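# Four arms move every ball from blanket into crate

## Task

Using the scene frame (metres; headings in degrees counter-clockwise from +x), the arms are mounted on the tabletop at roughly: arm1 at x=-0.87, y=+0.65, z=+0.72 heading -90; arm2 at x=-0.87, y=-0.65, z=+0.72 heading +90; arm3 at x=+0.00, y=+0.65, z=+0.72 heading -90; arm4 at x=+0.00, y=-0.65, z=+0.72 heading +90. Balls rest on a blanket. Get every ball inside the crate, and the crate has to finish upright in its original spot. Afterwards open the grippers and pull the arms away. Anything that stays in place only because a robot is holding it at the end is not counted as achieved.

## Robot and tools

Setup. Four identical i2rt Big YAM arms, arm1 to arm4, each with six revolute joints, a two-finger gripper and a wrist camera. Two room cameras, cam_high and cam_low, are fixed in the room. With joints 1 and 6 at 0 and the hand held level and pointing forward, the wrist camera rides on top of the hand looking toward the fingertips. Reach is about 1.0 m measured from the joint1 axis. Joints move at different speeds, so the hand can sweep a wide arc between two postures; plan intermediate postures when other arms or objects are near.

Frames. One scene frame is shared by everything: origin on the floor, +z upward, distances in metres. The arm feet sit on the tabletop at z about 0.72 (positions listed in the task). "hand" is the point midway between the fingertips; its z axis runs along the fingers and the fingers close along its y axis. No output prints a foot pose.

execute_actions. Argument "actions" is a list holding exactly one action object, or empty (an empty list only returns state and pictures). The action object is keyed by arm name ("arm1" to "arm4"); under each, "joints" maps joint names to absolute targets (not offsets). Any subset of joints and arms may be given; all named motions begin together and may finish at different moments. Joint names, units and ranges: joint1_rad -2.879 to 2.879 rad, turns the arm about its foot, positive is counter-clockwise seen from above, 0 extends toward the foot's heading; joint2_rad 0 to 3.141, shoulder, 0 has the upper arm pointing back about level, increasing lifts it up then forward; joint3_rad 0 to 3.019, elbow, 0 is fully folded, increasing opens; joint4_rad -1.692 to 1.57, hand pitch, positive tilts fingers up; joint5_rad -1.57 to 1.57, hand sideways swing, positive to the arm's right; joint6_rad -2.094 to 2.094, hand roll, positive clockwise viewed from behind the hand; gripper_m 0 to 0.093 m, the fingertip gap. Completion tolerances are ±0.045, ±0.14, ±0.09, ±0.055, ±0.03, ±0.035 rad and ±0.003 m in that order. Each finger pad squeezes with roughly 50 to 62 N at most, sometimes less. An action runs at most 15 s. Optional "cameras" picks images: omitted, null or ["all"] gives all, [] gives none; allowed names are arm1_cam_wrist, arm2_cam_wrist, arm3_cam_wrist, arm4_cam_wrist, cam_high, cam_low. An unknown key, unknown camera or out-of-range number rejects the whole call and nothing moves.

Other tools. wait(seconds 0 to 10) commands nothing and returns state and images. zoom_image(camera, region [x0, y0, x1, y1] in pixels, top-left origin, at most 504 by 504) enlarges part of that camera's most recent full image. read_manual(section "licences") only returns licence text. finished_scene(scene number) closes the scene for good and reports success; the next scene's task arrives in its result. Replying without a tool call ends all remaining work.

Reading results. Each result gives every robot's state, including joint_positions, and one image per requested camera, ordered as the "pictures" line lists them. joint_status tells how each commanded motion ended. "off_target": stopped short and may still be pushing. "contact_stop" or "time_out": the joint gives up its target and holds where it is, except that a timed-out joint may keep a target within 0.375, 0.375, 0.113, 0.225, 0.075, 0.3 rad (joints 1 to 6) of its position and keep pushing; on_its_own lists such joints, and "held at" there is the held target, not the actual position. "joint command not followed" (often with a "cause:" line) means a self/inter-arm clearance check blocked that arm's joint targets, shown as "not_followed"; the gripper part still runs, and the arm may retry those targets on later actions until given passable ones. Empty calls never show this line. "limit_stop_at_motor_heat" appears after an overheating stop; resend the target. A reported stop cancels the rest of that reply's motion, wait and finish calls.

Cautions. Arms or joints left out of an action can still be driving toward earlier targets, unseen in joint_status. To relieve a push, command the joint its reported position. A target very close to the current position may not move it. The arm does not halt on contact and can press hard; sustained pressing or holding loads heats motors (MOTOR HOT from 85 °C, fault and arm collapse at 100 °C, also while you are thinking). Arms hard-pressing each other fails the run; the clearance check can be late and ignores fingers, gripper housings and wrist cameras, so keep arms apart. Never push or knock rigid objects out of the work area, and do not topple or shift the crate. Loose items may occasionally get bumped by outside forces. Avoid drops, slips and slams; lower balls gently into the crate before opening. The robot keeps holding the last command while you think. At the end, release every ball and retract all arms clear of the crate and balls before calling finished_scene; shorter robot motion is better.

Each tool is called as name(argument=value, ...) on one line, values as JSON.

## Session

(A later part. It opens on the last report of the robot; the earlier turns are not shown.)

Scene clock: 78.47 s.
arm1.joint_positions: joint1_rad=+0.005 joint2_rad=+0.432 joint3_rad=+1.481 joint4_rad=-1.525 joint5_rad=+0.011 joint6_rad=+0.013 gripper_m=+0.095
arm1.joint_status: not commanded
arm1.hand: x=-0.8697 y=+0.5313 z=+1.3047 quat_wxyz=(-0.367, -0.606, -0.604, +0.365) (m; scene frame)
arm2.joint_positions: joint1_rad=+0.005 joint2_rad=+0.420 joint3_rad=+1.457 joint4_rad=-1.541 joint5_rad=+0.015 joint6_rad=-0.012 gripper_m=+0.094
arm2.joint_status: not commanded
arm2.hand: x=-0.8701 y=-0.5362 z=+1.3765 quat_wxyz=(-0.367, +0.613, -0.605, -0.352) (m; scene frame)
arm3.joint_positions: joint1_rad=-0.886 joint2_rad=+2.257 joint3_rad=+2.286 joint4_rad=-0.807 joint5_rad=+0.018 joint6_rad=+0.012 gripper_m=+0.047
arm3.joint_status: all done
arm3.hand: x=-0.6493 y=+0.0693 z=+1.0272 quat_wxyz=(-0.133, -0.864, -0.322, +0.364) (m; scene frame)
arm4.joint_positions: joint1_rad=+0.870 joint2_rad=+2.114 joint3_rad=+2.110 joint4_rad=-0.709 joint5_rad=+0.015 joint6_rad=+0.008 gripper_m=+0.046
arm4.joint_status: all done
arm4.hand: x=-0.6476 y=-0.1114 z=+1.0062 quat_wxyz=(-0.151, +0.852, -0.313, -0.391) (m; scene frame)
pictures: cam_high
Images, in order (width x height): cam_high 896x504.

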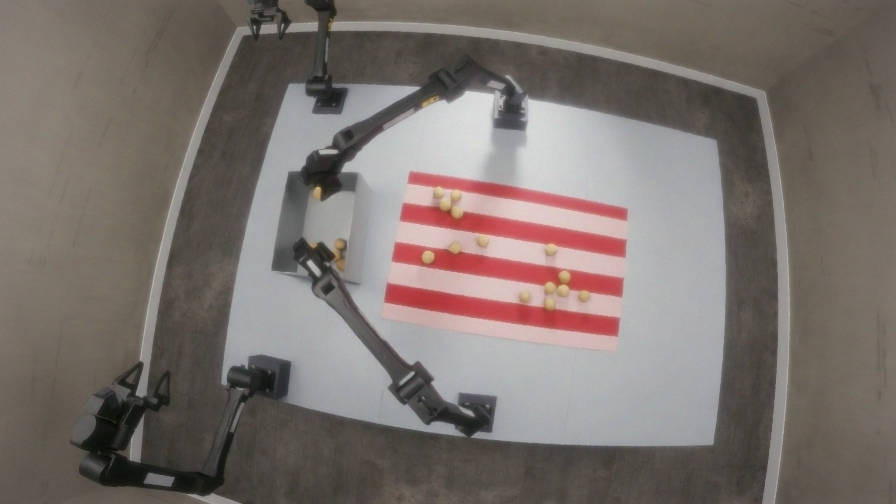

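execute_actions(actions=[{"arm3":{"joints":{"gripper_m":0.093}},"arm4":{"joints":{"gripper_m":0.093}}}], cameras=[])

execute_actions(actions=[{"arm3":{"joints":{"joint1_rad":0.303,"joint2_rad":1.4,"joint3_rad":1.5,"joint4_rad":-1.198}},"arm4":{"joints":{"joint1_rad":0.414,"joint2_rad":1.3,"joint3_rad":1.4,"joint4_rad":-1.339}}}], cameras=[])

execute_actions(actions=[{"arm3":{"joints":{"joint2_rad":2.271,"joint3_rad":1.898}},"arm4":{"joints":{"joint2_rad":2.215,"joint3_rad":1.983}}}], cameras=["arm3_cam_wrist","arm4_cam_wrist"])

Scene clock: 83.73 s.
arm1.joint_positions: joint1_rad=+0.005 joint2_rad=+0.432 joint3_rad=+1.481 joint4_rad=-1.525 joint5_rad=+0.011 joint6_rad=+0.013 gripper_m=+0.095
arm1.joint_status: not commanded
arm1.hand: x=-0.8697 y=+0.5313 z=+1.3047 quat_wxyz=(-0.367, -0.606, -0.604, +0.365) (m; scene frame)
arm2.joint_positions: joint1_rad=+0.005 joint2_rad=+0.420 joint3_rad=+1.457 joint4_rad=-1.541 joint5_rad=+0.015 joint6_rad=-0.012 gripper_m=+0.094
arm2.joint_status: not commanded
arm2.hand: x=-0.8701 y=-0.5362 z=+1.3765 quat_wxyz=(-0.367, +0.613, -0.605, -0.352) (m; scene frame)
arm3.joint_positions: joint1_rad=-0.886 joint2_rad=+2.257 joint3_rad=+2.286 joint4_rad=-0.807 joint5_rad=+0.018 joint6_rad=+0.012 gripper_m=+0.093
arm3.joint_status: all done
arm3.hand: x=-0.6493 y=+0.0693 z=+1.0272 quat_wxyz=(-0.133, -0.864, -0.322, +0.364) (m; scene frame)
arm4.joint_positions: joint1_rad=+0.870 joint2_rad=+2.114 joint3_rad=+2.110 joint4_rad=-0.709 joint5_rad=+0.015 joint6_rad=+0.008 gripper_m=+0.093
arm4.joint_status: all done
arm4.hand: x=-0.6476 y=-0.1114 z=+1.0062 quat_wxyz=(-0.151, +0.852, -0.313, -0.391) (m; scene frame)
pictures: none
No camera images: the call's "cameras" was empty. Leave "cameras" out to get every camera's image.

Scene clock: 85.40 s.
arm1.joint_positions: joint1_rad=+0.005 joint2_rad=+0.432 joint3_rad=+1.481 joint4_rad=-1.525 joint5_rad=+0.011 joint6_rad=+0.013 gripper_m=+0.095
arm1.joint_status: not commanded
arm1.hand: x=-0.8697 y=+0.5313 z=+1.3047 quat_wxyz=(-0.367, -0.606, -0.604, +0.365) (m; scene frame)
arm2.joint_positions: joint1_rad=+0.005 joint2_rad=+0.420 joint3_rad=+1.457 joint4_rad=-1.541 joint5_rad=+0.015 joint6_rad=-0.012 gripper_m=+0.094
arm2.joint_status: not commanded
arm2.hand: x=-0.8701 y=-0.5362 z=+1.3765 quat_wxyz=(-0.367, +0.613, -0.605, -0.352) (m; scene frame)
arm3.joint_positions: joint1_rad=+0.309 joint2_rad=+1.395 joint3_rad=+1.503 joint4_rad=-1.191 joint5_rad=+0.011 joint6_rad=+0.012 gripper_m=+0.093
arm3.joint_status: all done
arm3.hand: x=+0.1793 y=+0.1648 z=+1.1458 quat_wxyz=(-0.196, -0.559, -0.793, +0.141) (m; scene frame)
arm4.joint_positions: joint1_rad=+0.421 joint2_rad=+1.287 joint3_rad=+1.405 joint4_rad=-1.333 joint5_rad=+0.017 joint6_rad=+0.007 gripper_m=+0.093
arm4.joint_status: all done
arm4.hand: x=-0.1825 y=-0.2466 z=+1.0759 quat_wxyz=(-0.107, +0.825, -0.535, -0.147) (m; scene frame)
pictures: none
No camera images: the call's "cameras" was empty. Leave "cameras" out to get every camera's image.

Scene clock: 87.17 s.
arm1.joint_positions: joint1_rad=+0.005 joint2_rad=+0.432 joint3_rad=+1.481 joint4_rad=-1.525 joint5_rad=+0.011 joint6_rad=+0.013 gripper_m=+0.095
arm1.joint_status: not commanded
arm1.hand: x=-0.8697 y=+0.5313 z=+1.3047 quat_wxyz=(-0.367, -0.606, -0.604, +0.365) (m; scene frame)
arm2.joint_positions: joint1_rad=+0.005 joint2_rad=+0.420 joint3_rad=+1.457 joint4_rad=-1.541 joint5_rad=+0.015 joint6_rad=-0.012 gripper_m=+0.094
arm2.joint_status: not commanded
arm2.hand: x=-0.8701 y=-0.5362 z=+1.3765 quat_wxyz=(-0.367, +0.613, -0.605, -0.352) (m; scene frame)
arm3.joint_positions: joint1_rad=+0.309 joint2_rad=+2.276 joint3_rad=+1.869 joint4_rad=-1.195 joint5_rad=+0.011 joint6_rad=+0.012 gripper_m=+0.093
arm3.joint_status: all done
arm3.hand: x=+0.2296 y=+0.0290 z=+0.7849 quat_wxyz=(+0.016, -0.575, -0.818, -0.004) (m; scene frame)
arm4.joint_positions: joint1_rad=+0.421 joint2_rad=+2.244 joint3_rad=+1.928 joint4_rad=-1.338 joint5_rad=+0.017 joint6_rad=+0.007 gripper_m=+0.093
arm4.joint_status: all done
arm4.hand: x=-0.2683 y=-0.0543 z=+0.7709 quat_wxyz=(+0.010, +0.839, -0.543, +0.037) (m; scene frame)
pictures: arm3_cam_wrist, arm4_cam_wrist
Images, in order (width x height): arm3_cam_wrist 896x504, arm4_cam_wrist 896x504.

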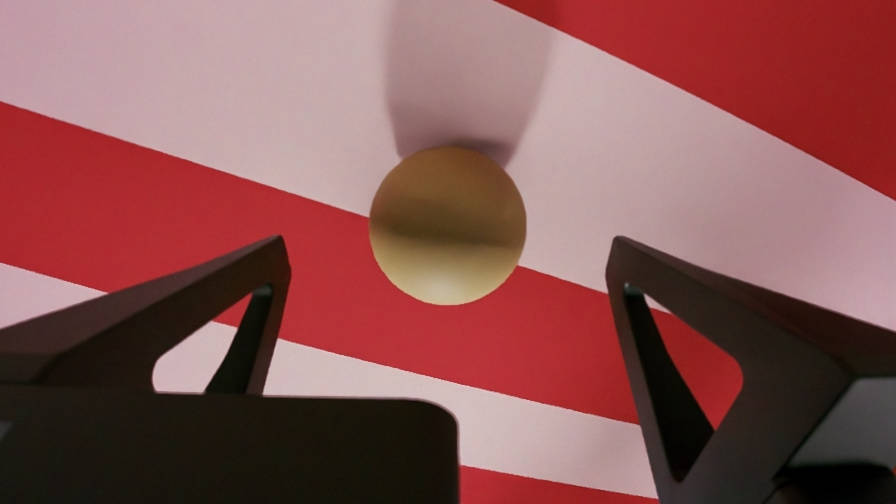

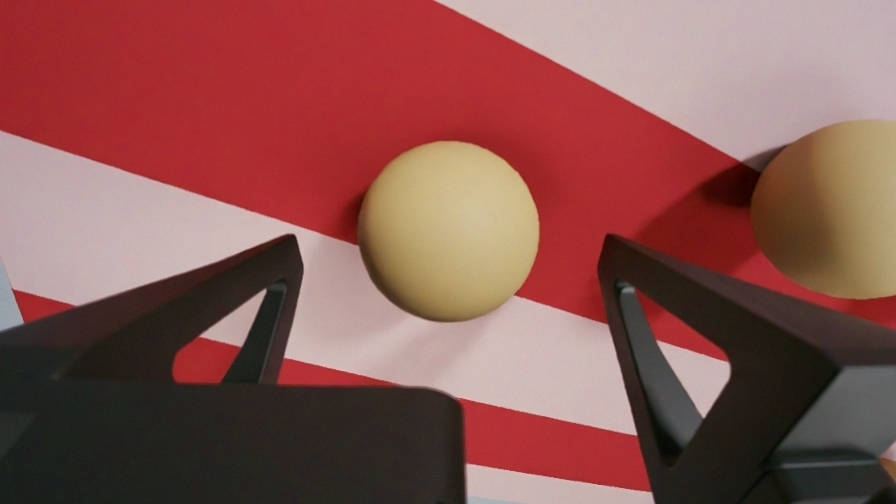

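execute_actions(actions=[{"arm3":{"joints":{"joint2_rad":2.294,"joint3_rad":1.805,"joint4_rad":-1.082}},"arm4":{"joints":{"joint2_rad":2.209,"joint3_rad":1.794,"joint4_rad":-1.156}}}], cameras=[])

execute_actions(actions=[{"arm3":{"joints":{"gripper_m":0.03}},"arm4":{"joints":{"gripper_m":0.03}}}], cameras=[])

execute_actions(actions=[{"arm3":{"joints":{"joint1_rad":-0.88,"joint2_rad":1.4,"joint3_rad":1.5,"joint4_rad":-0.8}},"arm4":{"joints":{"joint1_rad":0.5,"joint2_rad":1.3,"joint3_rad":1.4}}}], cameras=[])

execute_actions(actions=[{"arm3":{"joints":{"joint2_rad":2.24,"joint3_rad":2.35}},"arm4":{"joints":{"joint1_rad":0.87,"joint2_rad":2.096,"joint3_rad":2.176,"joint4_rad":-0.7}}}], cameras=[])

execute_actions(actions=[{"arm3":{"joints":{"gripper_m":0.093}},"arm4":{"joints":{"gripper_m":0.093}}}], cameras=[])

execute_actions(actions=[{"arm3":{"joints":{"joint1_rad":-0.14,"joint2_rad":1.4,"joint3_rad":1.5,"joint4_rad":-1.11}},"arm4":{"joints":{"joint1_rad":-0.626,"joint2_rad":1.3,"joint3_rad":1.4,"joint4_rad":-1.309,"joint6_rad":0.94}}}], cameras=[])

execute_actions(actions=[{"arm3":{"joints":{"joint2_rad":2.163,"joint3_rad":1.701}},"arm4":{"joints":{"joint2_rad":2.174,"joint3_rad":1.911}}}], cameras=["arm3_cam_wrist","arm4_cam_wrist","cam_high"])

Scene clock: 98.03 s.
arm1.joint_positions: joint1_rad=+0.005 joint2_rad=+0.432 joint3_rad=+1.481 joint4_rad=-1.525 joint5_rad=+0.011 joint6_rad=+0.013 gripper_m=+0.095
arm1.joint_status: not commanded
arm1.hand: x=-0.8697 y=+0.5313 z=+1.3047 quat_wxyz=(-0.367, -0.606, -0.604, +0.365) (m; scene frame)
arm2.joint_positions: joint1_rad=+0.005 joint2_rad=+0.420 joint3_rad=+1.457 joint4_rad=-1.541 joint5_rad=+0.015 joint6_rad=-0.012 gripper_m=+0.094
arm2.joint_status: not commanded
arm2.hand: x=-0.8701 y=-0.5362 z=+1.3765 quat_wxyz=(-0.367, +0.613, -0.605, -0.352) (m; scene frame)
arm3.joint_positions: joint1_rad=+0.309 joint2_rad=+2.291 joint3_rad=+1.806 joint4_rad=-1.093 joint5_rad=+0.011 joint6_rad=+0.012 gripper_m=+0.093
arm3.joint_status: all done
arm3.hand: x=+0.2284 y=+0.0323 z=+0.7530 quat_wxyz=(+0.006, -0.575, -0.818, +0.003) (m; scene frame)
arm4.joint_positions: joint1_rad=+0.418 joint2_rad=+2.209 joint3_rad=+1.811 joint4_rad=-1.163 joint5_rad=+0.015 joint6_rad=+0.007 gripper_m=+0.093
arm4.joint_status: all done
arm4.hand: x=-0.2686 y=-0.0510 z=+0.7504 quat_wxyz=(-0.014, +0.839, -0.544, -0.002) (m; scene frame)
pictures: none
No camera images: the call's "cameras" was empty. Leave "cameras" out to get every camera's image.

Scene clock: 98.67 s.
arm1.joint_positions: joint1_rad=+0.005 joint2_rad=+0.432 joint3_rad=+1.481 joint4_rad=-1.525 joint5_rad=+0.011 joint6_rad=+0.013 gripper_m=+0.095
arm1.joint_status: not commanded
arm1.hand: x=-0.8697 y=+0.5313 z=+1.3047 quat_wxyz=(-0.367, -0.606, -0.604, +0.365) (m; scene frame)
arm2.joint_positions: joint1_rad=+0.005 joint2_rad=+0.420 joint3_rad=+1.457 joint4_rad=-1.541 joint5_rad=+0.015 joint6_rad=-0.012 gripper_m=+0.094
arm2.joint_status: not commanded
arm2.hand: x=-0.8701 y=-0.5362 z=+1.3765 quat_wxyz=(-0.367, +0.613, -0.605, -0.352) (m; scene frame)
arm3.joint_positions: joint1_rad=+0.309 joint2_rad=+2.291 joint3_rad=+1.806 joint4_rad=-1.093 joint5_rad=+0.011 joint6_rad=+0.012 gripper_m=+0.047
arm3.joint_status: gripper_m off_target (ended at +0.047, target +0.030)
arm3.hand: x=+0.2284 y=+0.0323 z=+0.7530 quat_wxyz=(+0.006, -0.575, -0.818, +0.003) (m; scene frame)
arm4.joint_positions: joint1_rad=+0.418 joint2_rad=+2.209 joint3_rad=+1.811 joint4_rad=-1.163 joint5_rad=+0.014 joint6_rad=+0.007 gripper_m=+0.046
arm4.joint_status: gripper_m off_target (ended at +0.046, target +0.030)
arm4.hand: x=-0.2687 y=-0.0511 z=+0.7504 quat_wxyz=(-0.013, +0.839, -0.544, -0.003) (m; scene frame)
pictures: none
No camera images: the call's "cameras" was empty. Leave "cameras" out to get every camera's image.

Scene clock: 100.43 s.
arm1.joint_positions: joint1_rad=+0.005 joint2_rad=+0.432 joint3_rad=+1.481 joint4_rad=-1.525 joint5_rad=+0.011 joint6_rad=+0.013 gripper_m=+0.095
arm1.joint_status: not commanded
arm1.hand: x=-0.8697 y=+0.5313 z=+1.3047 quat_wxyz=(-0.367, -0.606, -0.604, +0.365) (m; scene frame)
arm2.joint_positions: joint1_rad=+0.005 joint2_rad=+0.420 joint3_rad=+1.457 joint4_rad=-1.541 joint5_rad=+0.015 joint6_rad=-0.012 gripper_m=+0.094
arm2.joint_status: not commanded
arm2.hand: x=-0.8701 y=-0.5362 z=+1.3765 quat_wxyz=(-0.367, +0.613, -0.605, -0.352) (m; scene frame)
arm3.joint_positions: joint1_rad=-0.882 joint2_rad=+1.406 joint3_rad=+1.499 joint4_rad=-0.800 joint5_rad=+0.018 joint6_rad=+0.012 gripper_m=+0.047
arm3.joint_status: all done
arm3.hand: x=-0.4413 y=+0.2530 z=+1.1987 quat_wxyz=(-0.146, -0.850, -0.319, +0.393) (m; scene frame)
arm4.joint_positions: joint1_rad=+0.503 joint2_rad=+1.290 joint3_rad=+1.403 joint4_rad=-1.156 joint5_rad=+0.014 joint6_rad=+0.007 gripper_m=+0.046
arm4.joint_status: all done
arm4.hand: x=-0.2353 y=-0.2288 z=+1.0922 quat_wxyz=(-0.142, +0.830, -0.491, -0.224) (m; scene frame)
pictures: none
No camera images: the call's "cameras" was empty. Leave "cameras" out to get every camera's image.

Scene clock: 102.27 s.
arm1.joint_positions: joint1_rad=+0.005 joint2_rad=+0.432 joint3_rad=+1.481 joint4_rad=-1.525 joint5_rad=+0.011 joint6_rad=+0.013 gripper_m=+0.095
arm1.joint_status: not commanded
arm1.hand: x=-0.8697 y=+0.5313 z=+1.3047 quat_wxyz=(-0.367, -0.606, -0.604, +0.365) (m; scene frame)
arm2.joint_positions: joint1_rad=+0.005 joint2_rad=+0.420 joint3_rad=+1.457 joint4_rad=-1.541 joint5_rad=+0.015 joint6_rad=-0.012 gripper_m=+0.094
arm2.joint_status: not commanded
arm2.hand: x=-0.8701 y=-0.5362 z=+1.3765 quat_wxyz=(-0.367, +0.613, -0.605, -0.352) (m; scene frame)
arm3.joint_positions: joint1_rad=-0.882 joint2_rad=+2.256 joint3_rad=+2.286 joint4_rad=-0.800 joint5_rad=+0.018 joint6_rad=+0.012 gripper_m=+0.047
arm3.joint_status: all done
arm3.hand: x=-0.6474 y=+0.0655 z=+1.0287 quat_wxyz=(-0.135, -0.862, -0.324, +0.366) (m; scene frame)
arm4.joint_positions: joint1_rad=+0.867 joint2_rad=+2.109 joint3_rad=+2.108 joint4_rad=-0.717 joint5_rad=+0.015 joint6_rad=+0.007 gripper_m=+0.046
arm4.joint_status: all done
arm4.hand: x=-0.6442 y=-0.1109 z=+1.0084 quat_wxyz=(-0.151, +0.853, -0.314, -0.389) (m; scene frame)
pictures: none
No camera images: the call's "cameras" was empty. Leave "cameras" out to get every camera's image.

Scene clock: 102.90 s.
arm1.joint_positions: joint1_rad=+0.005 joint2_rad=+0.432 joint3_rad=+1.481 joint4_rad=-1.525 joint5_rad=+0.011 joint6_rad=+0.013 gripper_m=+0.095
arm1.joint_status: not commanded
arm1.hand: x=-0.8697 y=+0.5313 z=+1.3047 quat_wxyz=(-0.367, -0.606, -0.604, +0.365) (m; scene frame)
arm2.joint_positions: joint1_rad=+0.005 joint2_rad=+0.420 joint3_rad=+1.457 joint4_rad=-1.541 joint5_rad=+0.015 joint6_rad=-0.012 gripper_m=+0.094
arm2.joint_status: not commanded
arm2.hand: x=-0.8701 y=-0.5362 z=+1.3765 quat_wxyz=(-0.367, +0.613, -0.605, -0.352) (m; scene frame)
arm3.joint_positions: joint1_rad=-0.882 joint2_rad=+2.256 joint3_rad=+2.286 joint4_rad=-0.800 joint5_rad=+0.018 joint6_rad=+0.012 gripper_m=+0.093
arm3.joint_status: all done
arm3.hand: x=-0.6474 y=+0.0655 z=+1.0287 quat_wxyz=(-0.135, -0.862, -0.324, +0.366) (m; scene frame)
arm4.joint_positions: joint1_rad=+0.867 joint2_rad=+2.109 joint3_rad=+2.108 joint4_rad=-0.717 joint5_rad=+0.015 joint6_rad=+0.007 gripper_m=+0.093
arm4.joint_status: all done
arm4.hand: x=-0.6442 y=-0.1109 z=+1.0084 quat_wxyz=(-0.151, +0.853, -0.314, -0.389) (m; scene frame)
pictures: none
No camera images: the call's "cameras" was empty. Leave "cameras" out to get every camera's image.

Scene clock: 104.70 s.
arm1.joint_positions: joint1_rad=+0.005 joint2_rad=+0.432 joint3_rad=+1.481 joint4_rad=-1.525 joint5_rad=+0.011 joint6_rad=+0.013 gripper_m=+0.095
arm1.joint_status: not commanded
arm1.hand: x=-0.8697 y=+0.5313 z=+1.3047 quat_wxyz=(-0.367, -0.606, -0.604, +0.365) (m; scene frame)
arm2.joint_positions: joint1_rad=+0.005 joint2_rad=+0.420 joint3_rad=+1.457 joint4_rad=-1.541 joint5_rad=+0.015 joint6_rad=-0.012 gripper_m=+0.094
arm2.joint_status: not commanded
arm2.hand: x=-0.8701 y=-0.5362 z=+1.3765 quat_wxyz=(-0.367, +0.613, -0.605, -0.352) (m; scene frame)
arm3.joint_positions: joint1_rad=-0.141 joint2_rad=+1.400 joint3_rad=+1.501 joint4_rad=-1.102 joint5_rad=+0.012 joint6_rad=+0.012 gripper_m=+0.093
arm3.joint_status: all done
arm3.hand: x=-0.0514 y=+0.1157 z=+1.1537 quat_wxyz=(-0.186, -0.714, -0.641, +0.211) (m; scene frame)
arm4.joint_positions: joint1_rad=-0.633 joint2_rad=+1.291 joint3_rad=+1.407 joint4_rad=-1.302 joint5_rad=+0.017 joint6_rad=+0.930 gripper_m=+0.093
arm4.joint_status: all done
arm4.hand: x=+0.2681 y=-0.2872 z=+1.0780 quat_wxyz=(-0.121, +0.005, -0.981, -0.155) (m; scene frame)
pictures: none
No camera images: the call's "cameras" was empty. Leave "cameras" out to get every camera's image.

Scene clock: 106.37 s.
arm1.joint_positions: joint1_rad=+0.005 joint2_rad=+0.432 joint3_rad=+1.481 joint4_rad=-1.525 joint5_rad=+0.011 joint6_rad=+0.013 gripper_m=+0.095
arm1.joint_status: not commanded
arm1.hand: x=-0.8697 y=+0.5313 z=+1.3047 quat_wxyz=(-0.367, -0.606, -0.604, +0.365) (m; scene frame)
arm2.joint_positions: joint1_rad=+0.005 joint2_rad=+0.420 joint3_rad=+1.457 joint4_rad=-1.541 joint5_rad=+0.015 joint6_rad=-0.012 gripper_m=+0.094
arm2.joint_status: not commanded
arm2.hand: x=-0.8701 y=-0.5362 z=+1.3765 quat_wxyz=(-0.367, +0.613, -0.605, -0.352) (m; scene frame)
arm3.joint_positions: joint1_rad=-0.141 joint2_rad=+2.170 joint3_rad=+1.679 joint4_rad=-1.106 joint5_rad=+0.012 joint6_rad=+0.012 gripper_m=+0.093
arm3.joint_status: all done
arm3.hand: x=-0.0596 y=+0.0310 z=+0.7863 quat_wxyz=(+0.013, -0.743, -0.669, -0.005) (m; scene frame)
arm4.joint_positions: joint1_rad=-0.633 joint2_rad=+2.203 joint3_rad=+1.862 joint4_rad=-1.307 joint5_rad=+0.017 joint6_rad=+0.932 gripper_m=+0.093
arm4.joint_status: all done
arm4.hand: x=+0.3780 y=-0.1321 z=+0.7736 quat_wxyz=(+0.015, +0.007, -0.999, +0.031) (m; scene frame)
pictures: arm3_cam_wrist, arm4_cam_wrist, cam_high
Images, in order (width x height): arm3_cam_wrist 896x504, arm4_cam_wrist 896x504, cam_high 896x504.

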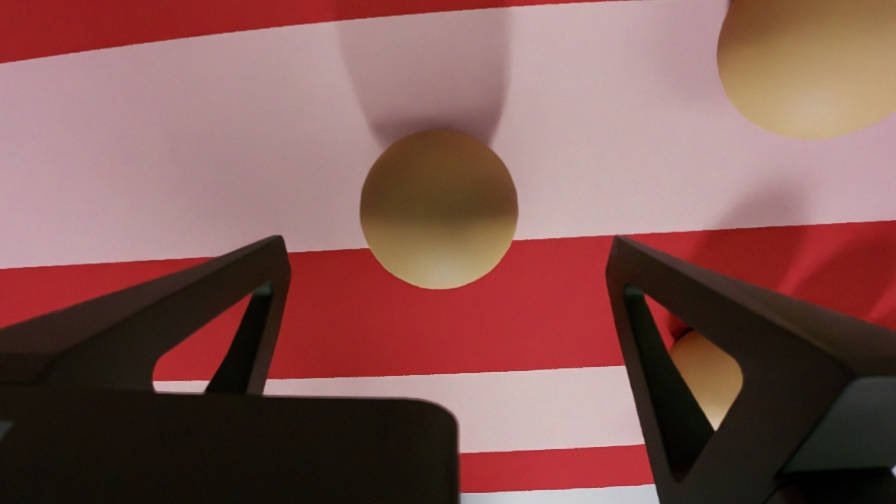

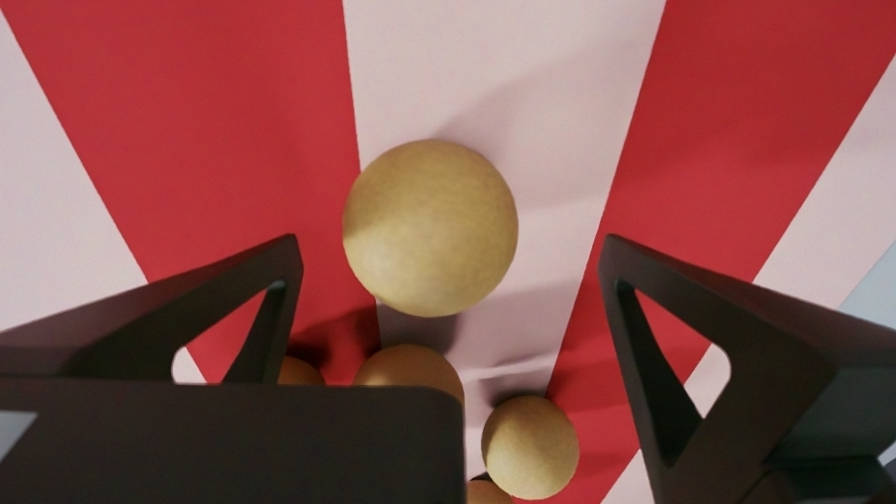

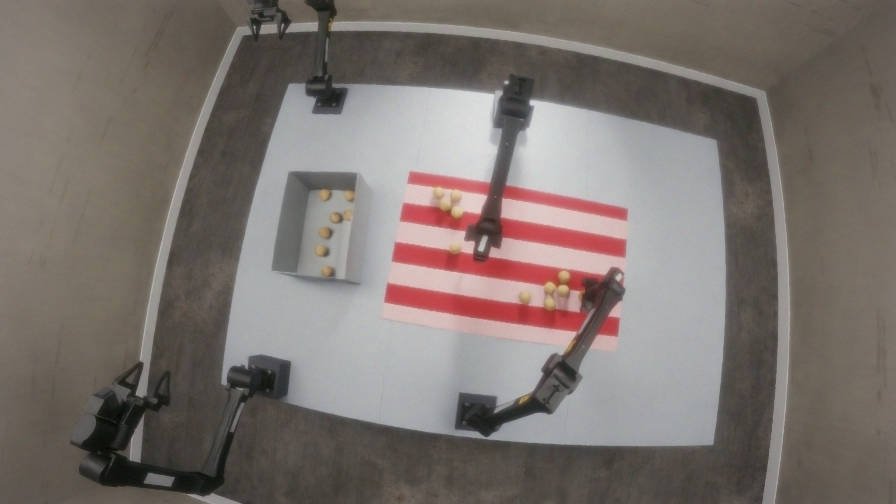

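execute_actions(actions=[{"arm3":{"joints":{"joint2_rad":2.208,"joint3_rad":1.644,"joint4_rad":-1.007}},"arm4":{"joints":{"joint1_rad":-0.625,"joint2_rad":2.181,"joint3_rad":1.743,"joint4_rad":-1.134}}}], cameras=[])

execute_actions(actions=[{"arm3":{"joints":{"gripper_m":0.03}},"arm4":{"joints":{"gripper_m":0.03}}}], cameras=[])

execute_actions(actions=[{"arm3":{"joints":{"joint2_rad":2.0}},"arm4":{"joints":{"joint2_rad":1.97}}}], cameras=[])

execute_actions(actions=[{"arm3":{"joints":{"joint1_rad":-0.88,"joint2_rad":1.4,"joint3_rad":1.5,"joint4_rad":-0.8}},"arm4":{"joints":{"joint1_rad":0.87,"joint2_rad":1.3,"joint3_rad":1.4,"joint4_rad":-0.7,"joint6_rad":0}}}], cameras=[])

execute_actions(actions=[{"arm3":{"joints":{"joint2_rad":2.24,"joint3_rad":2.35}},"arm4":{"joints":{"joint2_rad":2.096,"joint3_rad":2.176}}}], cameras=[])

execute_actions(actions=[{"arm3":{"joints":{"gripper_m":0.093}},"arm4":{"joints":{"gripper_m":0.093}}}], cameras=[])

execute_actions(actions=[{"arm3":{"joints":{"joint1_rad":-0.30,"joint2_rad":1.4,"joint3_rad":1.5,"joint4_rad":-1.223}},"arm4":{"joints":{"joint1_rad":-0.266,"joint2_rad":1.3,"joint3_rad":1.4,"joint4_rad":-1.074}}}], cameras=[])

execute_actions(actions=[{"arm3":{"joints":{"joint2_rad":2.302,"joint3_rad":1.955}},"arm4":{"joints":{"joint2_rad":1.841,"joint3_rad":1.344}}}], cameras=["arm3_cam_wrist","arm4_cam_wrist","cam_high"])

Scene clock: 119.07 s.
arm1.joint_positions: joint1_rad=+0.005 joint2_rad=+0.432 joint3_rad=+1.481 joint4_rad=-1.525 joint5_rad=+0.011 joint6_rad=+0.013 gripper_m=+0.095
arm1.joint_status: not commanded
arm1.hand: x=-0.8697 y=+0.5313 z=+1.3047 quat_wxyz=(-0.367, -0.606, -0.604, +0.365) (m; scene frame)
arm2.joint_positions: joint1_rad=+0.005 joint2_rad=+0.420 joint3_rad=+1.457 joint4_rad=-1.541 joint5_rad=+0.015 joint6_rad=-0.012 gripper_m=+0.094
arm2.joint_status: not commanded
arm2.hand: x=-0.8701 y=-0.5362 z=+1.3765 quat_wxyz=(-0.367, +0.613, -0.605, -0.352) (m; scene frame)
arm3.joint_positions: joint1_rad=-0.141 joint2_rad=+2.206 joint3_rad=+1.645 joint4_rad=-1.017 joint5_rad=+0.012 joint6_rad=+0.012 gripper_m=+0.093
arm3.joint_status: all done
arm3.hand: x=-0.0597 y=+0.0302 z=+0.7531 quat_wxyz=(+0.007, -0.743, -0.669, +0.002) (m; scene frame)
arm4.joint_positions: joint1_rad=-0.632 joint2_rad=+2.181 joint3_rad=+1.760 joint4_rad=-1.140 joint5_rad=+0.013 joint6_rad=+0.935 gripper_m=+0.093
arm4.joint_status: all done
arm4.hand: x=+0.3795 y=-0.1278 z=+0.7506 quat_wxyz=(-0.009, +0.006, -1.000, -0.006) (m; scene frame)
pictures: none
No camera images: the call's "cameras" was empty. Leave "cameras" out to get every camera's image.

Scene clock: 119.70 s.
arm1.joint_positions: joint1_rad=+0.005 joint2_rad=+0.432 joint3_rad=+1.481 joint4_rad=-1.525 joint5_rad=+0.011 joint6_rad=+0.013 gripper_m=+0.095
arm1.joint_status: not commanded
arm1.hand: x=-0.8697 y=+0.5313 z=+1.3047 quat_wxyz=(-0.367, -0.606, -0.604, +0.365) (m; scene frame)
arm2.joint_positions: joint1_rad=+0.005 joint2_rad=+0.420 joint3_rad=+1.457 joint4_rad=-1.541 joint5_rad=+0.015 joint6_rad=-0.012 gripper_m=+0.094
arm2.joint_status: not commanded
arm2.hand: x=-0.8701 y=-0.5362 z=+1.3765 quat_wxyz=(-0.367, +0.613, -0.605, -0.352) (m; scene frame)
arm3.joint_positions: joint1_rad=-0.141 joint2_rad=+2.206 joint3_rad=+1.645 joint4_rad=-1.017 joint5_rad=+0.012 joint6_rad=+0.012 gripper_m=+0.047
arm3.joint_status: gripper_m off_target (ended at +0.047, target +0.030)
arm3.hand: x=-0.0598 y=+0.0302 z=+0.7531 quat_wxyz=(+0.007, -0.743, -0.669, +0.002) (m; scene frame)
arm4.joint_positions: joint1_rad=-0.630 joint2_rad=+2.181 joint3_rad=+1.759 joint4_rad=-1.139 joint5_rad=+0.013 joint6_rad=+0.935 gripper_m=+0.046
arm4.joint_status: gripper_m off_target (ended at +0.046, target +0.030)
arm4.hand: x=+0.3784 y=-0.1273 z=+0.7502 quat_wxyz=(-0.009, +0.007, -1.000, -0.006) (m; scene frame)
pictures: none
No camera images: the call's "cameras" was empty. Leave "cameras" out to get every camera's image.

Scene clock: 121.00 s.
arm1.joint_positions: joint1_rad=+0.005 joint2_rad=+0.432 joint3_rad=+1.481 joint4_rad=-1.525 joint5_rad=+0.011 joint6_rad=+0.013 gripper_m=+0.095
arm1.joint_status: not commanded
arm1.hand: x=-0.8697 y=+0.5313 z=+1.3047 quat_wxyz=(-0.367, -0.606, -0.604, +0.365) (m; scene frame)
arm2.joint_positions: joint1_rad=+0.005 joint2_rad=+0.420 joint3_rad=+1.457 joint4_rad=-1.541 joint5_rad=+0.015 joint6_rad=-0.012 gripper_m=+0.094
arm2.joint_status: not commanded
arm2.hand: x=-0.8701 y=-0.5362 z=+1.3765 quat_wxyz=(-0.367, +0.613, -0.605, -0.352) (m; scene frame)
arm3.joint_positions: joint1_rad=-0.141 joint2_rad=+1.998 joint3_rad=+1.632 joint4_rad=-1.016 joint5_rad=+0.012 joint6_rad=+0.012 gripper_m=+0.047
arm3.joint_status: all done
arm3.hand: x=-0.0616 y=+0.0095 z=+0.8765 quat_wxyz=(-0.060, -0.740, -0.666, +0.074) (m; scene frame)
arm4.joint_positions: joint1_rad=-0.630 joint2_rad=+1.950 joint3_rad=+1.734 joint4_rad=-1.139 joint5_rad=+0.013 joint6_rad=+0.935 gripper_m=+0.046
arm4.joint_status: all done
arm4.hand: x=+0.3814 y=-0.1242 z=+0.8854 quat_wxyz=(-0.069, +0.006, -0.994, -0.089) (m; scene frame)
pictures: none
No camera images: the call's "cameras" was empty. Leave "cameras" out to get every camera's image.

Scene clock: 122.83 s.
arm1.joint_positions: joint1_rad=+0.005 joint2_rad=+0.432 joint3_rad=+1.481 joint4_rad=-1.525 joint5_rad=+0.011 joint6_rad=+0.013 gripper_m=+0.095
arm1.joint_status: not commanded
arm1.hand: x=-0.8697 y=+0.5313 z=+1.3047 quat_wxyz=(-0.367, -0.606, -0.604, +0.365) (m; scene frame)
arm2.joint_positions: joint1_rad=+0.005 joint2_rad=+0.420 joint3_rad=+1.457 joint4_rad=-1.541 joint5_rad=+0.015 joint6_rad=-0.012 gripper_m=+0.094
arm2.joint_status: not commanded
arm2.hand: x=-0.8701 y=-0.5362 z=+1.3765 quat_wxyz=(-0.367, +0.613, -0.605, -0.352) (m; scene frame)
arm3.joint_positions: joint1_rad=-0.886 joint2_rad=+1.410 joint3_rad=+1.485 joint4_rad=-0.806 joint5_rad=+0.018 joint6_rad=+0.012 gripper_m=+0.047
arm3.joint_status: all done
arm3.hand: x=-0.4415 y=+0.2559 z=+1.1869 quat_wxyz=(-0.141, -0.855, -0.319, +0.383) (m; scene frame)
arm4.joint_positions: joint1_rad=+0.877 joint2_rad=+1.290 joint3_rad=+1.404 joint4_rad=-0.705 joint5_rad=+0.014 joint6_rad=+0.009 gripper_m=+0.046
arm4.joint_status: all done
arm4.hand: x=-0.4364 y=-0.2939 z=+1.1671 quat_wxyz=(-0.167, +0.828, -0.301, -0.443) (m; scene frame)
pictures: none
No camera images: the call's "cameras" was empty. Leave "cameras" out to get every camera's image.

Scene clock: 124.67 s.
arm1.joint_positions: joint1_rad=+0.005 joint2_rad=+0.432 joint3_rad=+1.481 joint4_rad=-1.525 joint5_rad=+0.011 joint6_rad=+0.013 gripper_m=+0.095
arm1.joint_status: not commanded
arm1.hand: x=-0.8697 y=+0.5313 z=+1.3047 quat_wxyz=(-0.367, -0.606, -0.604, +0.365) (m; scene frame)
arm2.joint_positions: joint1_rad=+0.005 joint2_rad=+0.420 joint3_rad=+1.457 joint4_rad=-1.541 joint5_rad=+0.015 joint6_rad=-0.012 gripper_m=+0.094
arm2.joint_status: not commanded
arm2.hand: x=-0.8701 y=-0.5362 z=+1.3765 quat_wxyz=(-0.367, +0.613, -0.605, -0.352) (m; scene frame)
arm3.joint_positions: joint1_rad=-0.886 joint2_rad=+2.256 joint3_rad=+2.287 joint4_rad=-0.805 joint5_rad=+0.018 joint6_rad=+0.012 gripper_m=+0.047
arm3.joint_status: all done
arm3.hand: x=-0.6490 y=+0.0686 z=+1.0288 quat_wxyz=(-0.134, -0.863, -0.323, +0.365) (m; scene frame)
arm4.joint_positions: joint1_rad=+0.877 joint2_rad=+2.112 joint3_rad=+2.110 joint4_rad=-0.705 joint5_rad=+0.014 joint6_rad=+0.009 gripper_m=+0.046
arm4.joint_status: all done
arm4.hand: x=-0.6515 y=-0.1158 z=+1.0084 quat_wxyz=(-0.150, +0.852, -0.310, -0.394) (m; scene frame)
pictures: none
No camera images: the call's "cameras" was empty. Leave "cameras" out to get every camera's image.

Scene clock: 125.30 s.
arm1.joint_positions: joint1_rad=+0.005 joint2_rad=+0.432 joint3_rad=+1.481 joint4_rad=-1.525 joint5_rad=+0.011 joint6_rad=+0.013 gripper_m=+0.095
arm1.joint_status: not commanded
arm1.hand: x=-0.8697 y=+0.5313 z=+1.3047 quat_wxyz=(-0.367, -0.606, -0.604, +0.365) (m; scene frame)
arm2.joint_positions: joint1_rad=+0.005 joint2_rad=+0.420 joint3_rad=+1.457 joint4_rad=-1.541 joint5_rad=+0.015 joint6_rad=-0.012 gripper_m=+0.094
arm2.joint_status: not commanded
arm2.hand: x=-0.8701 y=-0.5362 z=+1.3765 quat_wxyz=(-0.367, +0.613, -0.605, -0.352) (m; scene frame)
arm3.joint_positions: joint1_rad=-0.886 joint2_rad=+2.256 joint3_rad=+2.287 joint4_rad=-0.805 joint5_rad=+0.018 joint6_rad=+0.012 gripper_m=+0.093
arm3.joint_status: all done
arm3.hand: x=-0.6490 y=+0.0686 z=+1.0288 quat_wxyz=(-0.134, -0.863, -0.323, +0.365) (m; scene frame)
arm4.joint_positions: joint1_rad=+0.877 joint2_rad=+2.112 joint3_rad=+2.110 joint4_rad=-0.705 joint5_rad=+0.014 joint6_rad=+0.009 gripper_m=+0.093
arm4.joint_status: all done
arm4.hand: x=-0.6515 y=-0.1158 z=+1.0084 quat_wxyz=(-0.150, +0.852, -0.310, -0.394) (m; scene frame)
pictures: none
No camera images: the call's "cameras" was empty. Leave "cameras" out to get every camera's image.

Scene clock: 126.93 s.
arm1.joint_positions: joint1_rad=+0.005 joint2_rad=+0.432 joint3_rad=+1.481 joint4_rad=-1.525 joint5_rad=+0.011 joint6_rad=+0.013 gripper_m=+0.095
arm1.joint_status: not commanded
arm1.hand: x=-0.8697 y=+0.5313 z=+1.3047 quat_wxyz=(-0.367, -0.606, -0.604, +0.365) (m; scene frame)
arm2.joint_positions: joint1_rad=+0.005 joint2_rad=+0.420 joint3_rad=+1.457 joint4_rad=-1.541 joint5_rad=+0.015 joint6_rad=-0.012 gripper_m=+0.094
arm2.joint_status: not commanded
arm2.hand: x=-0.8701 y=-0.5362 z=+1.3765 quat_wxyz=(-0.367, +0.613, -0.605, -0.352) (m; scene frame)
arm3.joint_positions: joint1_rad=-0.306 joint2_rad=+1.401 joint3_rad=+1.501 joint4_rad=-1.216 joint5_rad=+0.013 joint6_rad=+0.012 gripper_m=+0.093
arm3.joint_status: all done
arm3.hand: x=-0.1325 y=+0.1551 z=+1.1398 quat_wxyz=(-0.134, -0.776, -0.589, +0.182) (m; scene frame)
arm4.joint_positions: joint1_rad=-0.270 joint2_rad=+1.283 joint3_rad=+1.406 joint4_rad=-1.067 joint5_rad=+0.019 joint6_rad=+0.007 gripper_m=+0.093
arm4.joint_status: all done
arm4.hand: x=+0.1335 y=-0.1695 z=+1.1102 quat_wxyz=(-0.253, +0.573, -0.757, -0.185) (m; scene frame)
pictures: none
No camera images: the call's "cameras" was empty. Leave "cameras" out to get every camera's image.

Scene clock: 128.73 s.
arm1.joint_positions: joint1_rad=+0.005 joint2_rad=+0.432 joint3_rad=+1.481 joint4_rad=-1.525 joint5_rad=+0.011 joint6_rad=+0.013 gripper_m=+0.095
arm1.joint_status: not commanded
arm1.hand: x=-0.8697 y=+0.5313 z=+1.3047 quat_wxyz=(-0.367, -0.606, -0.604, +0.365) (m; scene frame)
arm2.joint_positions: joint1_rad=+0.005 joint2_rad=+0.420 joint3_rad=+1.457 joint4_rad=-1.541 joint5_rad=+0.015 joint6_rad=-0.012 gripper_m=+0.094
arm2.joint_status: not commanded
arm2.hand: x=-0.8701 y=-0.5362 z=+1.3765 quat_wxyz=(-0.367, +0.613, -0.605, -0.352) (m; scene frame)
arm3.joint_positions: joint1_rad=-0.306 joint2_rad=+2.307 joint3_rad=+1.920 joint4_rad=-1.221 joint5_rad=+0.013 joint6_rad=+0.012 gripper_m=+0.093
arm3.joint_status: all done
arm3.hand: x=-0.1730 y=+0.0019 z=+0.7827 quat_wxyz=(+0.017, -0.795, -0.606, -0.010) (m; scene frame)
arm4.joint_positions: joint1_rad=-0.270 joint2_rad=+1.863 joint3_rad=+1.332 joint4_rad=-1.067 joint5_rad=+0.019 joint6_rad=+0.007 gripper_m=+0.093
arm4.joint_status: all done
arm4.hand: x=+0.1381 y=-0.1507 z=+0.7842 quat_wxyz=(+0.001, +0.606, -0.795, +0.012) (m; scene frame)
pictures: arm3_cam_wrist, arm4_cam_wrist, cam_high
Images, in order (width x height): arm3_cam_wrist 896x504, arm4_cam_wrist 896x504, cam_high 896x504.

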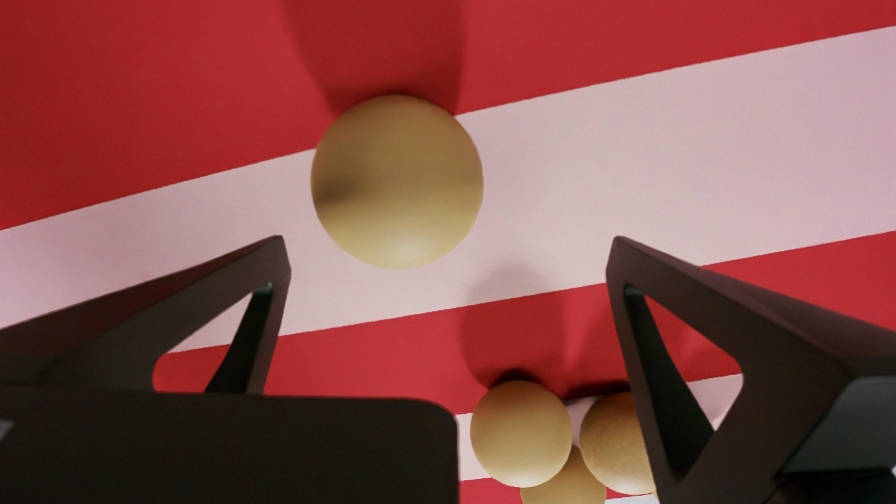

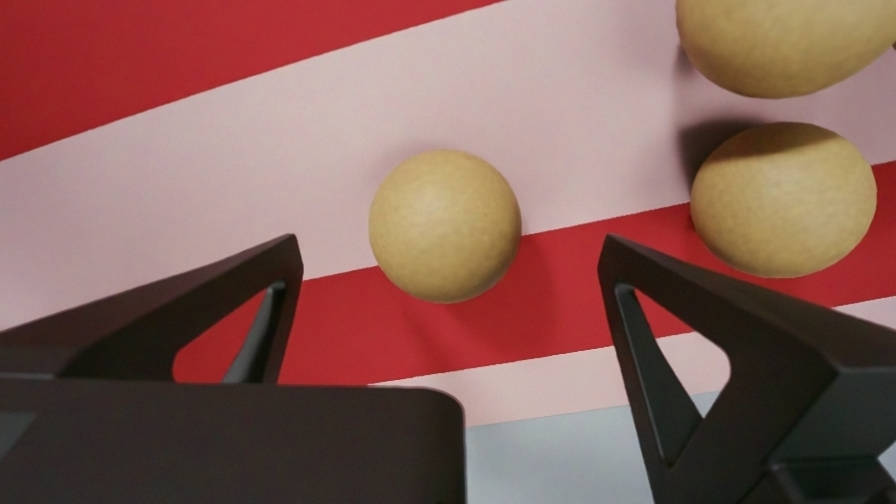

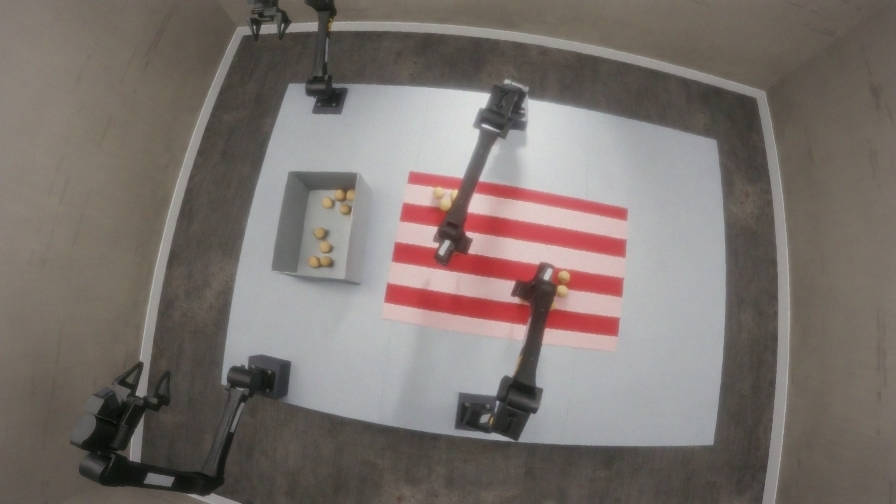

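execute_actions(actions=[{"arm3":{"joints":{"joint1_rad":-0.279,"joint2_rad":2.355,"joint3_rad":1.925,"joint4_rad":-1.142}},"arm4":{"joints":{"joint2_rad":1.888,"joint3_rad":1.246,"joint4_rad":-0.929,"gripper_m":0.078}}}], cameras=[])

execute_actions(actions=[{"arm3":{"joints":{"gripper_m":0.03}},"arm4":{"joints":{"gripper_m":0.03}}}], cameras=[])

execute_actions(actions=[{"arm3":{"joints":{"joint1_rad":-0.55,"joint2_rad":1.4,"joint3_rad":1.5}},"arm4":{"joints":{"joint1_rad":0.87,"joint2_rad":1.3,"joint3_rad":1.4,"joint4_rad":-0.7}}}], cameras=[])

execute_actions(actions=[{"arm3":{"joints":{"joint1_rad":-0.88,"joint2_rad":2.24,"joint3_rad":2.35,"joint4_rad":-0.8}},"arm4":{"joints":{"joint2_rad":2.096,"joint3_rad":2.176}}}], cameras=[])

execute_actions(actions=[{"arm3":{"joints":{"gripper_m":0.093}},"arm4":{"joints":{"gripper_m":0.093}}}], cameras=[])

execute_actions(actions=[{"arm3":{"joints":{"joint1_rad":-0.342,"joint2_rad":1.4,"joint3_rad":1.5,"joint4_rad":-0.986,"joint6_rad":-1.08}},"arm4":{"joints":{"joint1_rad":-0.473,"joint2_rad":1.3,"joint3_rad":1.4,"joint4_rad":-1.107,"joint6_rad":-0.27}}}], cameras=[])

execute_actions(actions=[{"arm3":{"joints":{"joint2_rad":1.993,"joint3_rad":1.408}},"arm4":{"joints":{"joint2_rad":1.892,"joint3_rad":1.427}}}], cameras=["arm3_cam_wrist","arm4_cam_wrist","cam_high"])

Scene clock: 142.00 s.
arm1.joint_positions: joint1_rad=+0.005 joint2_rad=+0.432 joint3_rad=+1.481 joint4_rad=-1.525 joint5_rad=+0.011 joint6_rad=+0.013 gripper_m=+0.095
arm1.joint_status: not commanded
arm1.hand: x=-0.8697 y=+0.5313 z=+1.3047 quat_wxyz=(-0.367, -0.606, -0.604, +0.365) (m; scene frame)
arm2.joint_positions: joint1_rad=+0.005 joint2_rad=+0.420 joint3_rad=+1.457 joint4_rad=-1.541 joint5_rad=+0.015 joint6_rad=-0.012 gripper_m=+0.094
arm2.joint_status: not commanded
arm2.hand: x=-0.8701 y=-0.5362 z=+1.3765 quat_wxyz=(-0.367, +0.613, -0.605, -0.352) (m; scene frame)
arm3.joint_positions: joint1_rad=-0.278 joint2_rad=+2.353 joint3_rad=+1.920 joint4_rad=-1.153 joint5_rad=+0.013 joint6_rad=+0.012 gripper_m=+0.093
arm3.joint_status: all done
arm3.hand: x=-0.1567 y=-0.0115 z=+0.7523 quat_wxyz=(+0.010, -0.787, -0.617, -0.001) (m; scene frame)
arm4.joint_positions: joint1_rad=-0.270 joint2_rad=+1.872 joint3_rad=+1.247 joint4_rad=-0.940 joint5_rad=+0.019 joint6_rad=+0.007 gripper_m=+0.078
arm4.joint_status: all done
arm4.hand: x=+0.1360 y=-0.1584 z=+0.7522 quat_wxyz=(-0.012, +0.606, -0.796, +0.002) (m; scene frame)
pictures: none
No camera images: the call's "cameras" was empty. Leave "cameras" out to get every camera's image.

Scene clock: 142.63 s.
arm1.joint_positions: joint1_rad=+0.005 joint2_rad=+0.432 joint3_rad=+1.481 joint4_rad=-1.525 joint5_rad=+0.011 joint6_rad=+0.013 gripper_m=+0.095
arm1.joint_status: not commanded
arm1.hand: x=-0.8697 y=+0.5313 z=+1.3047 quat_wxyz=(-0.367, -0.606, -0.604, +0.365) (m; scene frame)
arm2.joint_positions: joint1_rad=+0.005 joint2_rad=+0.420 joint3_rad=+1.457 joint4_rad=-1.541 joint5_rad=+0.015 joint6_rad=-0.012 gripper_m=+0.094
arm2.joint_status: not commanded
arm2.hand: x=-0.8701 y=-0.5362 z=+1.3765 quat_wxyz=(-0.367, +0.613, -0.605, -0.352) (m; scene frame)
arm3.joint_positions: joint1_rad=-0.278 joint2_rad=+2.353 joint3_rad=+1.920 joint4_rad=-1.153 joint5_rad=+0.013 joint6_rad=+0.012 gripper_m=+0.047
arm3.joint_status: gripper_m off_target (ended at +0.047, target +0.030)
arm3.hand: x=-0.1567 y=-0.0115 z=+0.7523 quat_wxyz=(+0.010, -0.787, -0.617, -0.001) (m; scene frame)
arm4.joint_positions: joint1_rad=-0.270 joint2_rad=+1.872 joint3_rad=+1.247 joint4_rad=-0.940 joint5_rad=+0.019 joint6_rad=+0.007 gripper_m=+0.047
arm4.joint_status: gripper_m off_target (ended at +0.047, target +0.030)
arm4.hand: x=+0.1359 y=-0.1584 z=+0.7522 quat_wxyz=(-0.012, +0.606, -0.796, +0.002) (m; scene frame)
pictures: none
No camera images: the call's "cameras" was empty. Leave "cameras" out to get every camera's image.

Scene clock: 144.37 s.
arm1.joint_positions: joint1_rad=+0.005 joint2_rad=+0.432 joint3_rad=+1.481 joint4_rad=-1.525 joint5_rad=+0.011 joint6_rad=+0.013 gripper_m=+0.095
arm1.joint_status: not commanded
arm1.hand: x=-0.8697 y=+0.5313 z=+1.3047 quat_wxyz=(-0.367, -0.606, -0.604, +0.365) (m; scene frame)
arm2.joint_positions: joint1_rad=+0.005 joint2_rad=+0.420 joint3_rad=+1.457 joint4_rad=-1.541 joint5_rad=+0.015 joint6_rad=-0.012 gripper_m=+0.094
arm2.joint_status: not commanded
arm2.hand: x=-0.8701 y=-0.5362 z=+1.3765 quat_wxyz=(-0.367, +0.613, -0.605, -0.352) (m; scene frame)
arm3.joint_positions: joint1_rad=-0.545 joint2_rad=+1.402 joint3_rad=+1.500 joint4_rad=-1.145 joint5_rad=+0.015 joint6_rad=+0.012 gripper_m=+0.047
arm3.joint_status: all done
arm3.hand: x=-0.2538 y=+0.1870 z=+1.1469 quat_wxyz=(-0.128, -0.833, -0.488, +0.226) (m; scene frame)
arm4.joint_positions: joint1_rad=+0.876 joint2_rad=+1.292 joint3_rad=+1.384 joint4_rad=-0.700 joint5_rad=+0.014 joint6_rad=+0.006 gripper_m=+0.047
arm4.joint_status: all done
arm4.hand: x=-0.4355 y=-0.2936 z=+1.1551 quat_wxyz=(-0.165, +0.832, -0.302, -0.435) (m; scene frame)
pictures: none
No camera images: the call's "cameras" was empty. Leave "cameras" out to get every camera's image.

Scene clock: 146.17 s.
arm1.joint_positions: joint1_rad=+0.005 joint2_rad=+0.432 joint3_rad=+1.481 joint4_rad=-1.525 joint5_rad=+0.011 joint6_rad=+0.013 gripper_m=+0.095
arm1.joint_status: not commanded
arm1.hand: x=-0.8697 y=+0.5313 z=+1.3047 quat_wxyz=(-0.367, -0.606, -0.604, +0.365) (m; scene frame)
arm2.joint_positions: joint1_rad=+0.005 joint2_rad=+0.420 joint3_rad=+1.457 joint4_rad=-1.541 joint5_rad=+0.015 joint6_rad=-0.012 gripper_m=+0.094
arm2.joint_status: not commanded
arm2.hand: x=-0.8701 y=-0.5362 z=+1.3765 quat_wxyz=(-0.367, +0.613, -0.605, -0.352) (m; scene frame)
arm3.joint_positions: joint1_rad=-0.876 joint2_rad=+2.257 joint3_rad=+2.286 joint4_rad=-0.812 joint5_rad=+0.014 joint6_rad=+0.012 gripper_m=+0.047
arm3.joint_status: all done
arm3.hand: x=-0.6419 y=+0.0625 z=+1.0259 quat_wxyz=(-0.136, -0.863, -0.328, +0.360) (m; scene frame)
arm4.joint_positions: joint1_rad=+0.876 joint2_rad=+2.114 joint3_rad=+2.111 joint4_rad=-0.700 joint5_rad=+0.014 joint6_rad=+0.006 gripper_m=+0.047
arm4.joint_status: all done
arm4.hand: x=-0.6519 y=-0.1142 z=+1.0083 quat_wxyz=(-0.151, +0.852, -0.309, -0.395) (m; scene frame)
pictures: none
No camera images: the call's "cameras" was empty. Leave "cameras" out to get every camera's image.

Scene clock: 146.80 s.
arm1.joint_positions: joint1_rad=+0.005 joint2_rad=+0.432 joint3_rad=+1.481 joint4_rad=-1.525 joint5_rad=+0.011 joint6_rad=+0.013 gripper_m=+0.095
arm1.joint_status: not commanded
arm1.hand: x=-0.8697 y=+0.5313 z=+1.3047 quat_wxyz=(-0.367, -0.606, -0.604, +0.365) (m; scene frame)
arm2.joint_positions: joint1_rad=+0.005 joint2_rad=+0.420 joint3_rad=+1.457 joint4_rad=-1.541 joint5_rad=+0.015 joint6_rad=-0.012 gripper_m=+0.094
arm2.joint_status: not commanded
arm2.hand: x=-0.8701 y=-0.5362 z=+1.3765 quat_wxyz=(-0.367, +0.613, -0.605, -0.352) (m; scene frame)
arm3.joint_positions: joint1_rad=-0.876 joint2_rad=+2.257 joint3_rad=+2.286 joint4_rad=-0.812 joint5_rad=+0.014 joint6_rad=+0.012 gripper_m=+0.093
arm3.joint_status: all done
arm3.hand: x=-0.6419 y=+0.0625 z=+1.0259 quat_wxyz=(-0.136, -0.863, -0.328, +0.360) (m; scene frame)
arm4.joint_positions: joint1_rad=+0.876 joint2_rad=+2.114 joint3_rad=+2.111 joint4_rad=-0.700 joint5_rad=+0.014 joint6_rad=+0.006 gripper_m=+0.093
arm4.joint_status: all done
arm4.hand: x=-0.6519 y=-0.1142 z=+1.0083 quat_wxyz=(-0.151, +0.852, -0.309, -0.395) (m; scene frame)
pictures: none
No camera images: the call's "cameras" was empty. Leave "cameras" out to get every camera's image.

Scene clock: 148.70 s.
arm1.joint_positions: joint1_rad=+0.005 joint2_rad=+0.432 joint3_rad=+1.481 joint4_rad=-1.525 joint5_rad=+0.011 joint6_rad=+0.013 gripper_m=+0.095
arm1.joint_status: not commanded
arm1.hand: x=-0.8697 y=+0.5313 z=+1.3047 quat_wxyz=(-0.367, -0.606, -0.604, +0.365) (m; scene frame)
arm2.joint_positions: joint1_rad=+0.005 joint2_rad=+0.420 joint3_rad=+1.457 joint4_rad=-1.541 joint5_rad=+0.015 joint6_rad=-0.012 gripper_m=+0.094
arm2.joint_status: not commanded
arm2.hand: x=-0.8701 y=-0.5362 z=+1.3765 quat_wxyz=(-0.367, +0.613, -0.605, -0.352) (m; scene frame)
arm3.joint_positions: joint1_rad=-0.347 joint2_rad=+1.403 joint3_rad=+1.499 joint4_rad=-0.977 joint5_rad=+0.014 joint6_rad=-1.072 gripper_m=+0.093
arm3.joint_status: all done
arm3.hand: x=-0.1671 y=+0.1137 z=+1.1698 quat_wxyz=(-0.027, -0.367, -0.866, +0.338) (m; scene frame)
arm4.joint_positions: joint1_rad=-0.480 joint2_rad=+1.288 joint3_rad=+1.406 joint4_rad=-1.100 joint5_rad=+0.018 joint6_rad=-0.261 gripper_m=+0.093
arm4.joint_status: all done
arm4.hand: x=+0.2288 y=-0.2128 z=+1.1031 quat_wxyz=(-0.273, +0.598, -0.745, -0.114) (m; scene frame)
pictures: none
No camera images: the call's "cameras" was empty. Leave "cameras" out to get every camera's image.

Scene clock: 150.20 s.
arm1.joint_positions: joint1_rad=+0.005 joint2_rad=+0.432 joint3_rad=+1.481 joint4_rad=-1.525 joint5_rad=+0.011 joint6_rad=+0.013 gripper_m=+0.095
arm1.joint_status: not commanded
arm1.hand: x=-0.8697 y=+0.5313 z=+1.3047 quat_wxyz=(-0.367, -0.606, -0.604, +0.365) (m; scene frame)
arm2.joint_positions: joint1_rad=+0.005 joint2_rad=+0.420 joint3_rad=+1.457 joint4_rad=-1.541 joint5_rad=+0.015 joint6_rad=-0.012 gripper_m=+0.094
arm2.joint_status: not commanded
arm2.hand: x=-0.8701 y=-0.5362 z=+1.3765 quat_wxyz=(-0.367, +0.613, -0.605, -0.352) (m; scene frame)
arm3.joint_positions: joint1_rad=-0.347 joint2_rad=+2.006 joint3_rad=+1.391 joint4_rad=-0.980 joint5_rad=+0.014 joint6_rad=-1.073 gripper_m=+0.093
arm3.joint_status: all done
arm3.hand: x=-0.1637 y=+0.1259 z=+0.7866 quat_wxyz=(+0.008, -0.387, -0.922, -0.011) (m; scene frame)
arm4.joint_positions: joint1_rad=-0.480 joint2_rad=+1.915 joint3_rad=+1.406 joint4_rad=-1.101 joint5_rad=+0.018 joint6_rad=-0.261 gripper_m=+0.093
arm4.joint_status: all done
arm4.hand: x=+0.2477 y=-0.1733 z=+0.7819 quat_wxyz=(+0.010, +0.629, -0.778, +0.012) (m; scene frame)
pictures: arm3_cam_wrist, arm4_cam_wrist, cam_high
Images, in order (width x height): arm3_cam_wrist 896x504, arm4_cam_wrist 896x504, cam_high 896x504.

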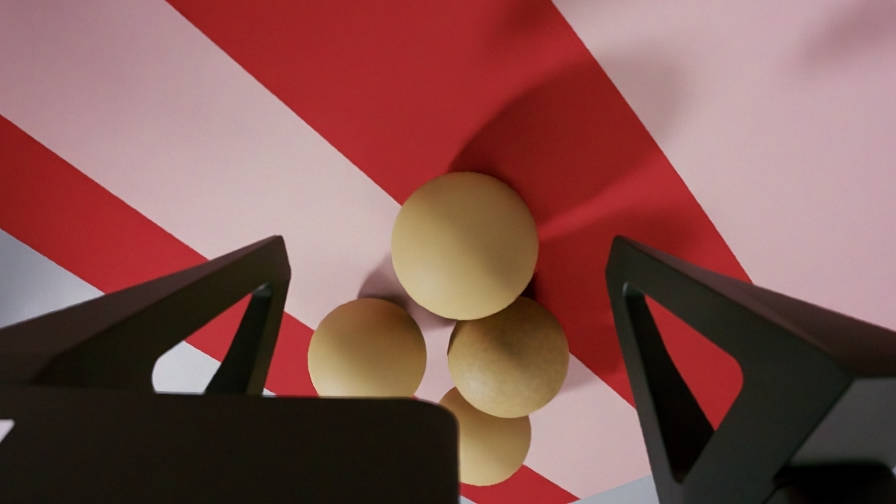

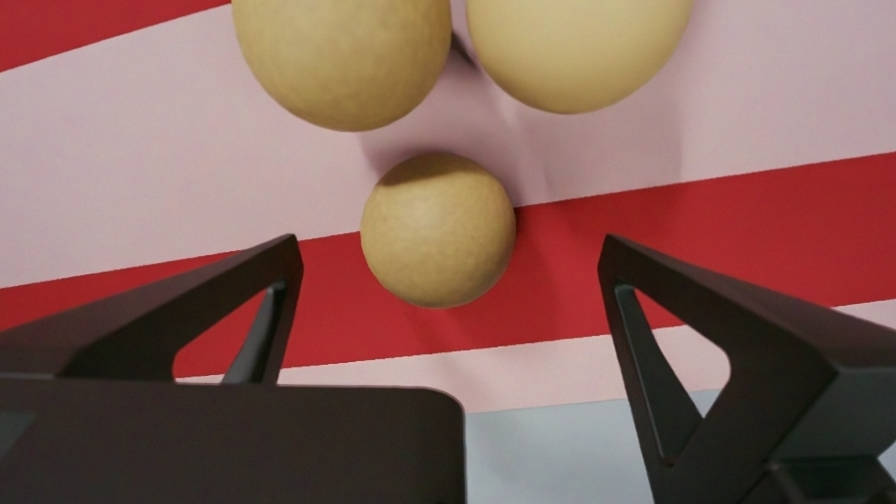

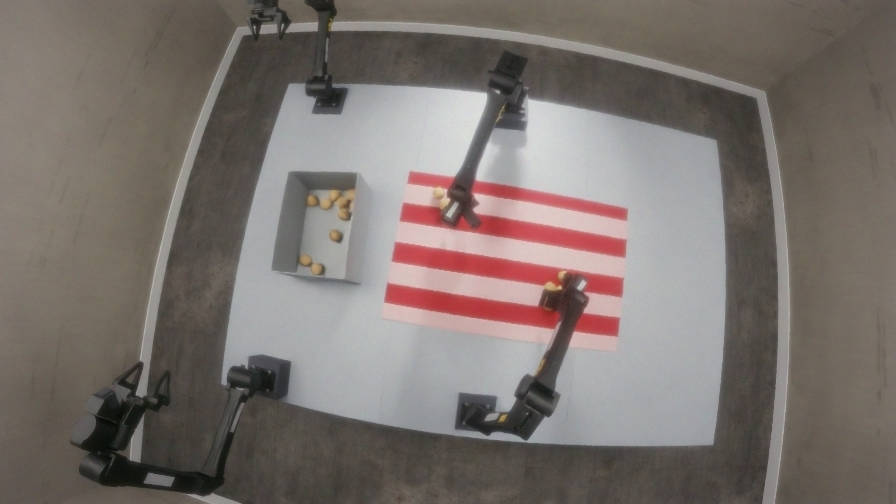

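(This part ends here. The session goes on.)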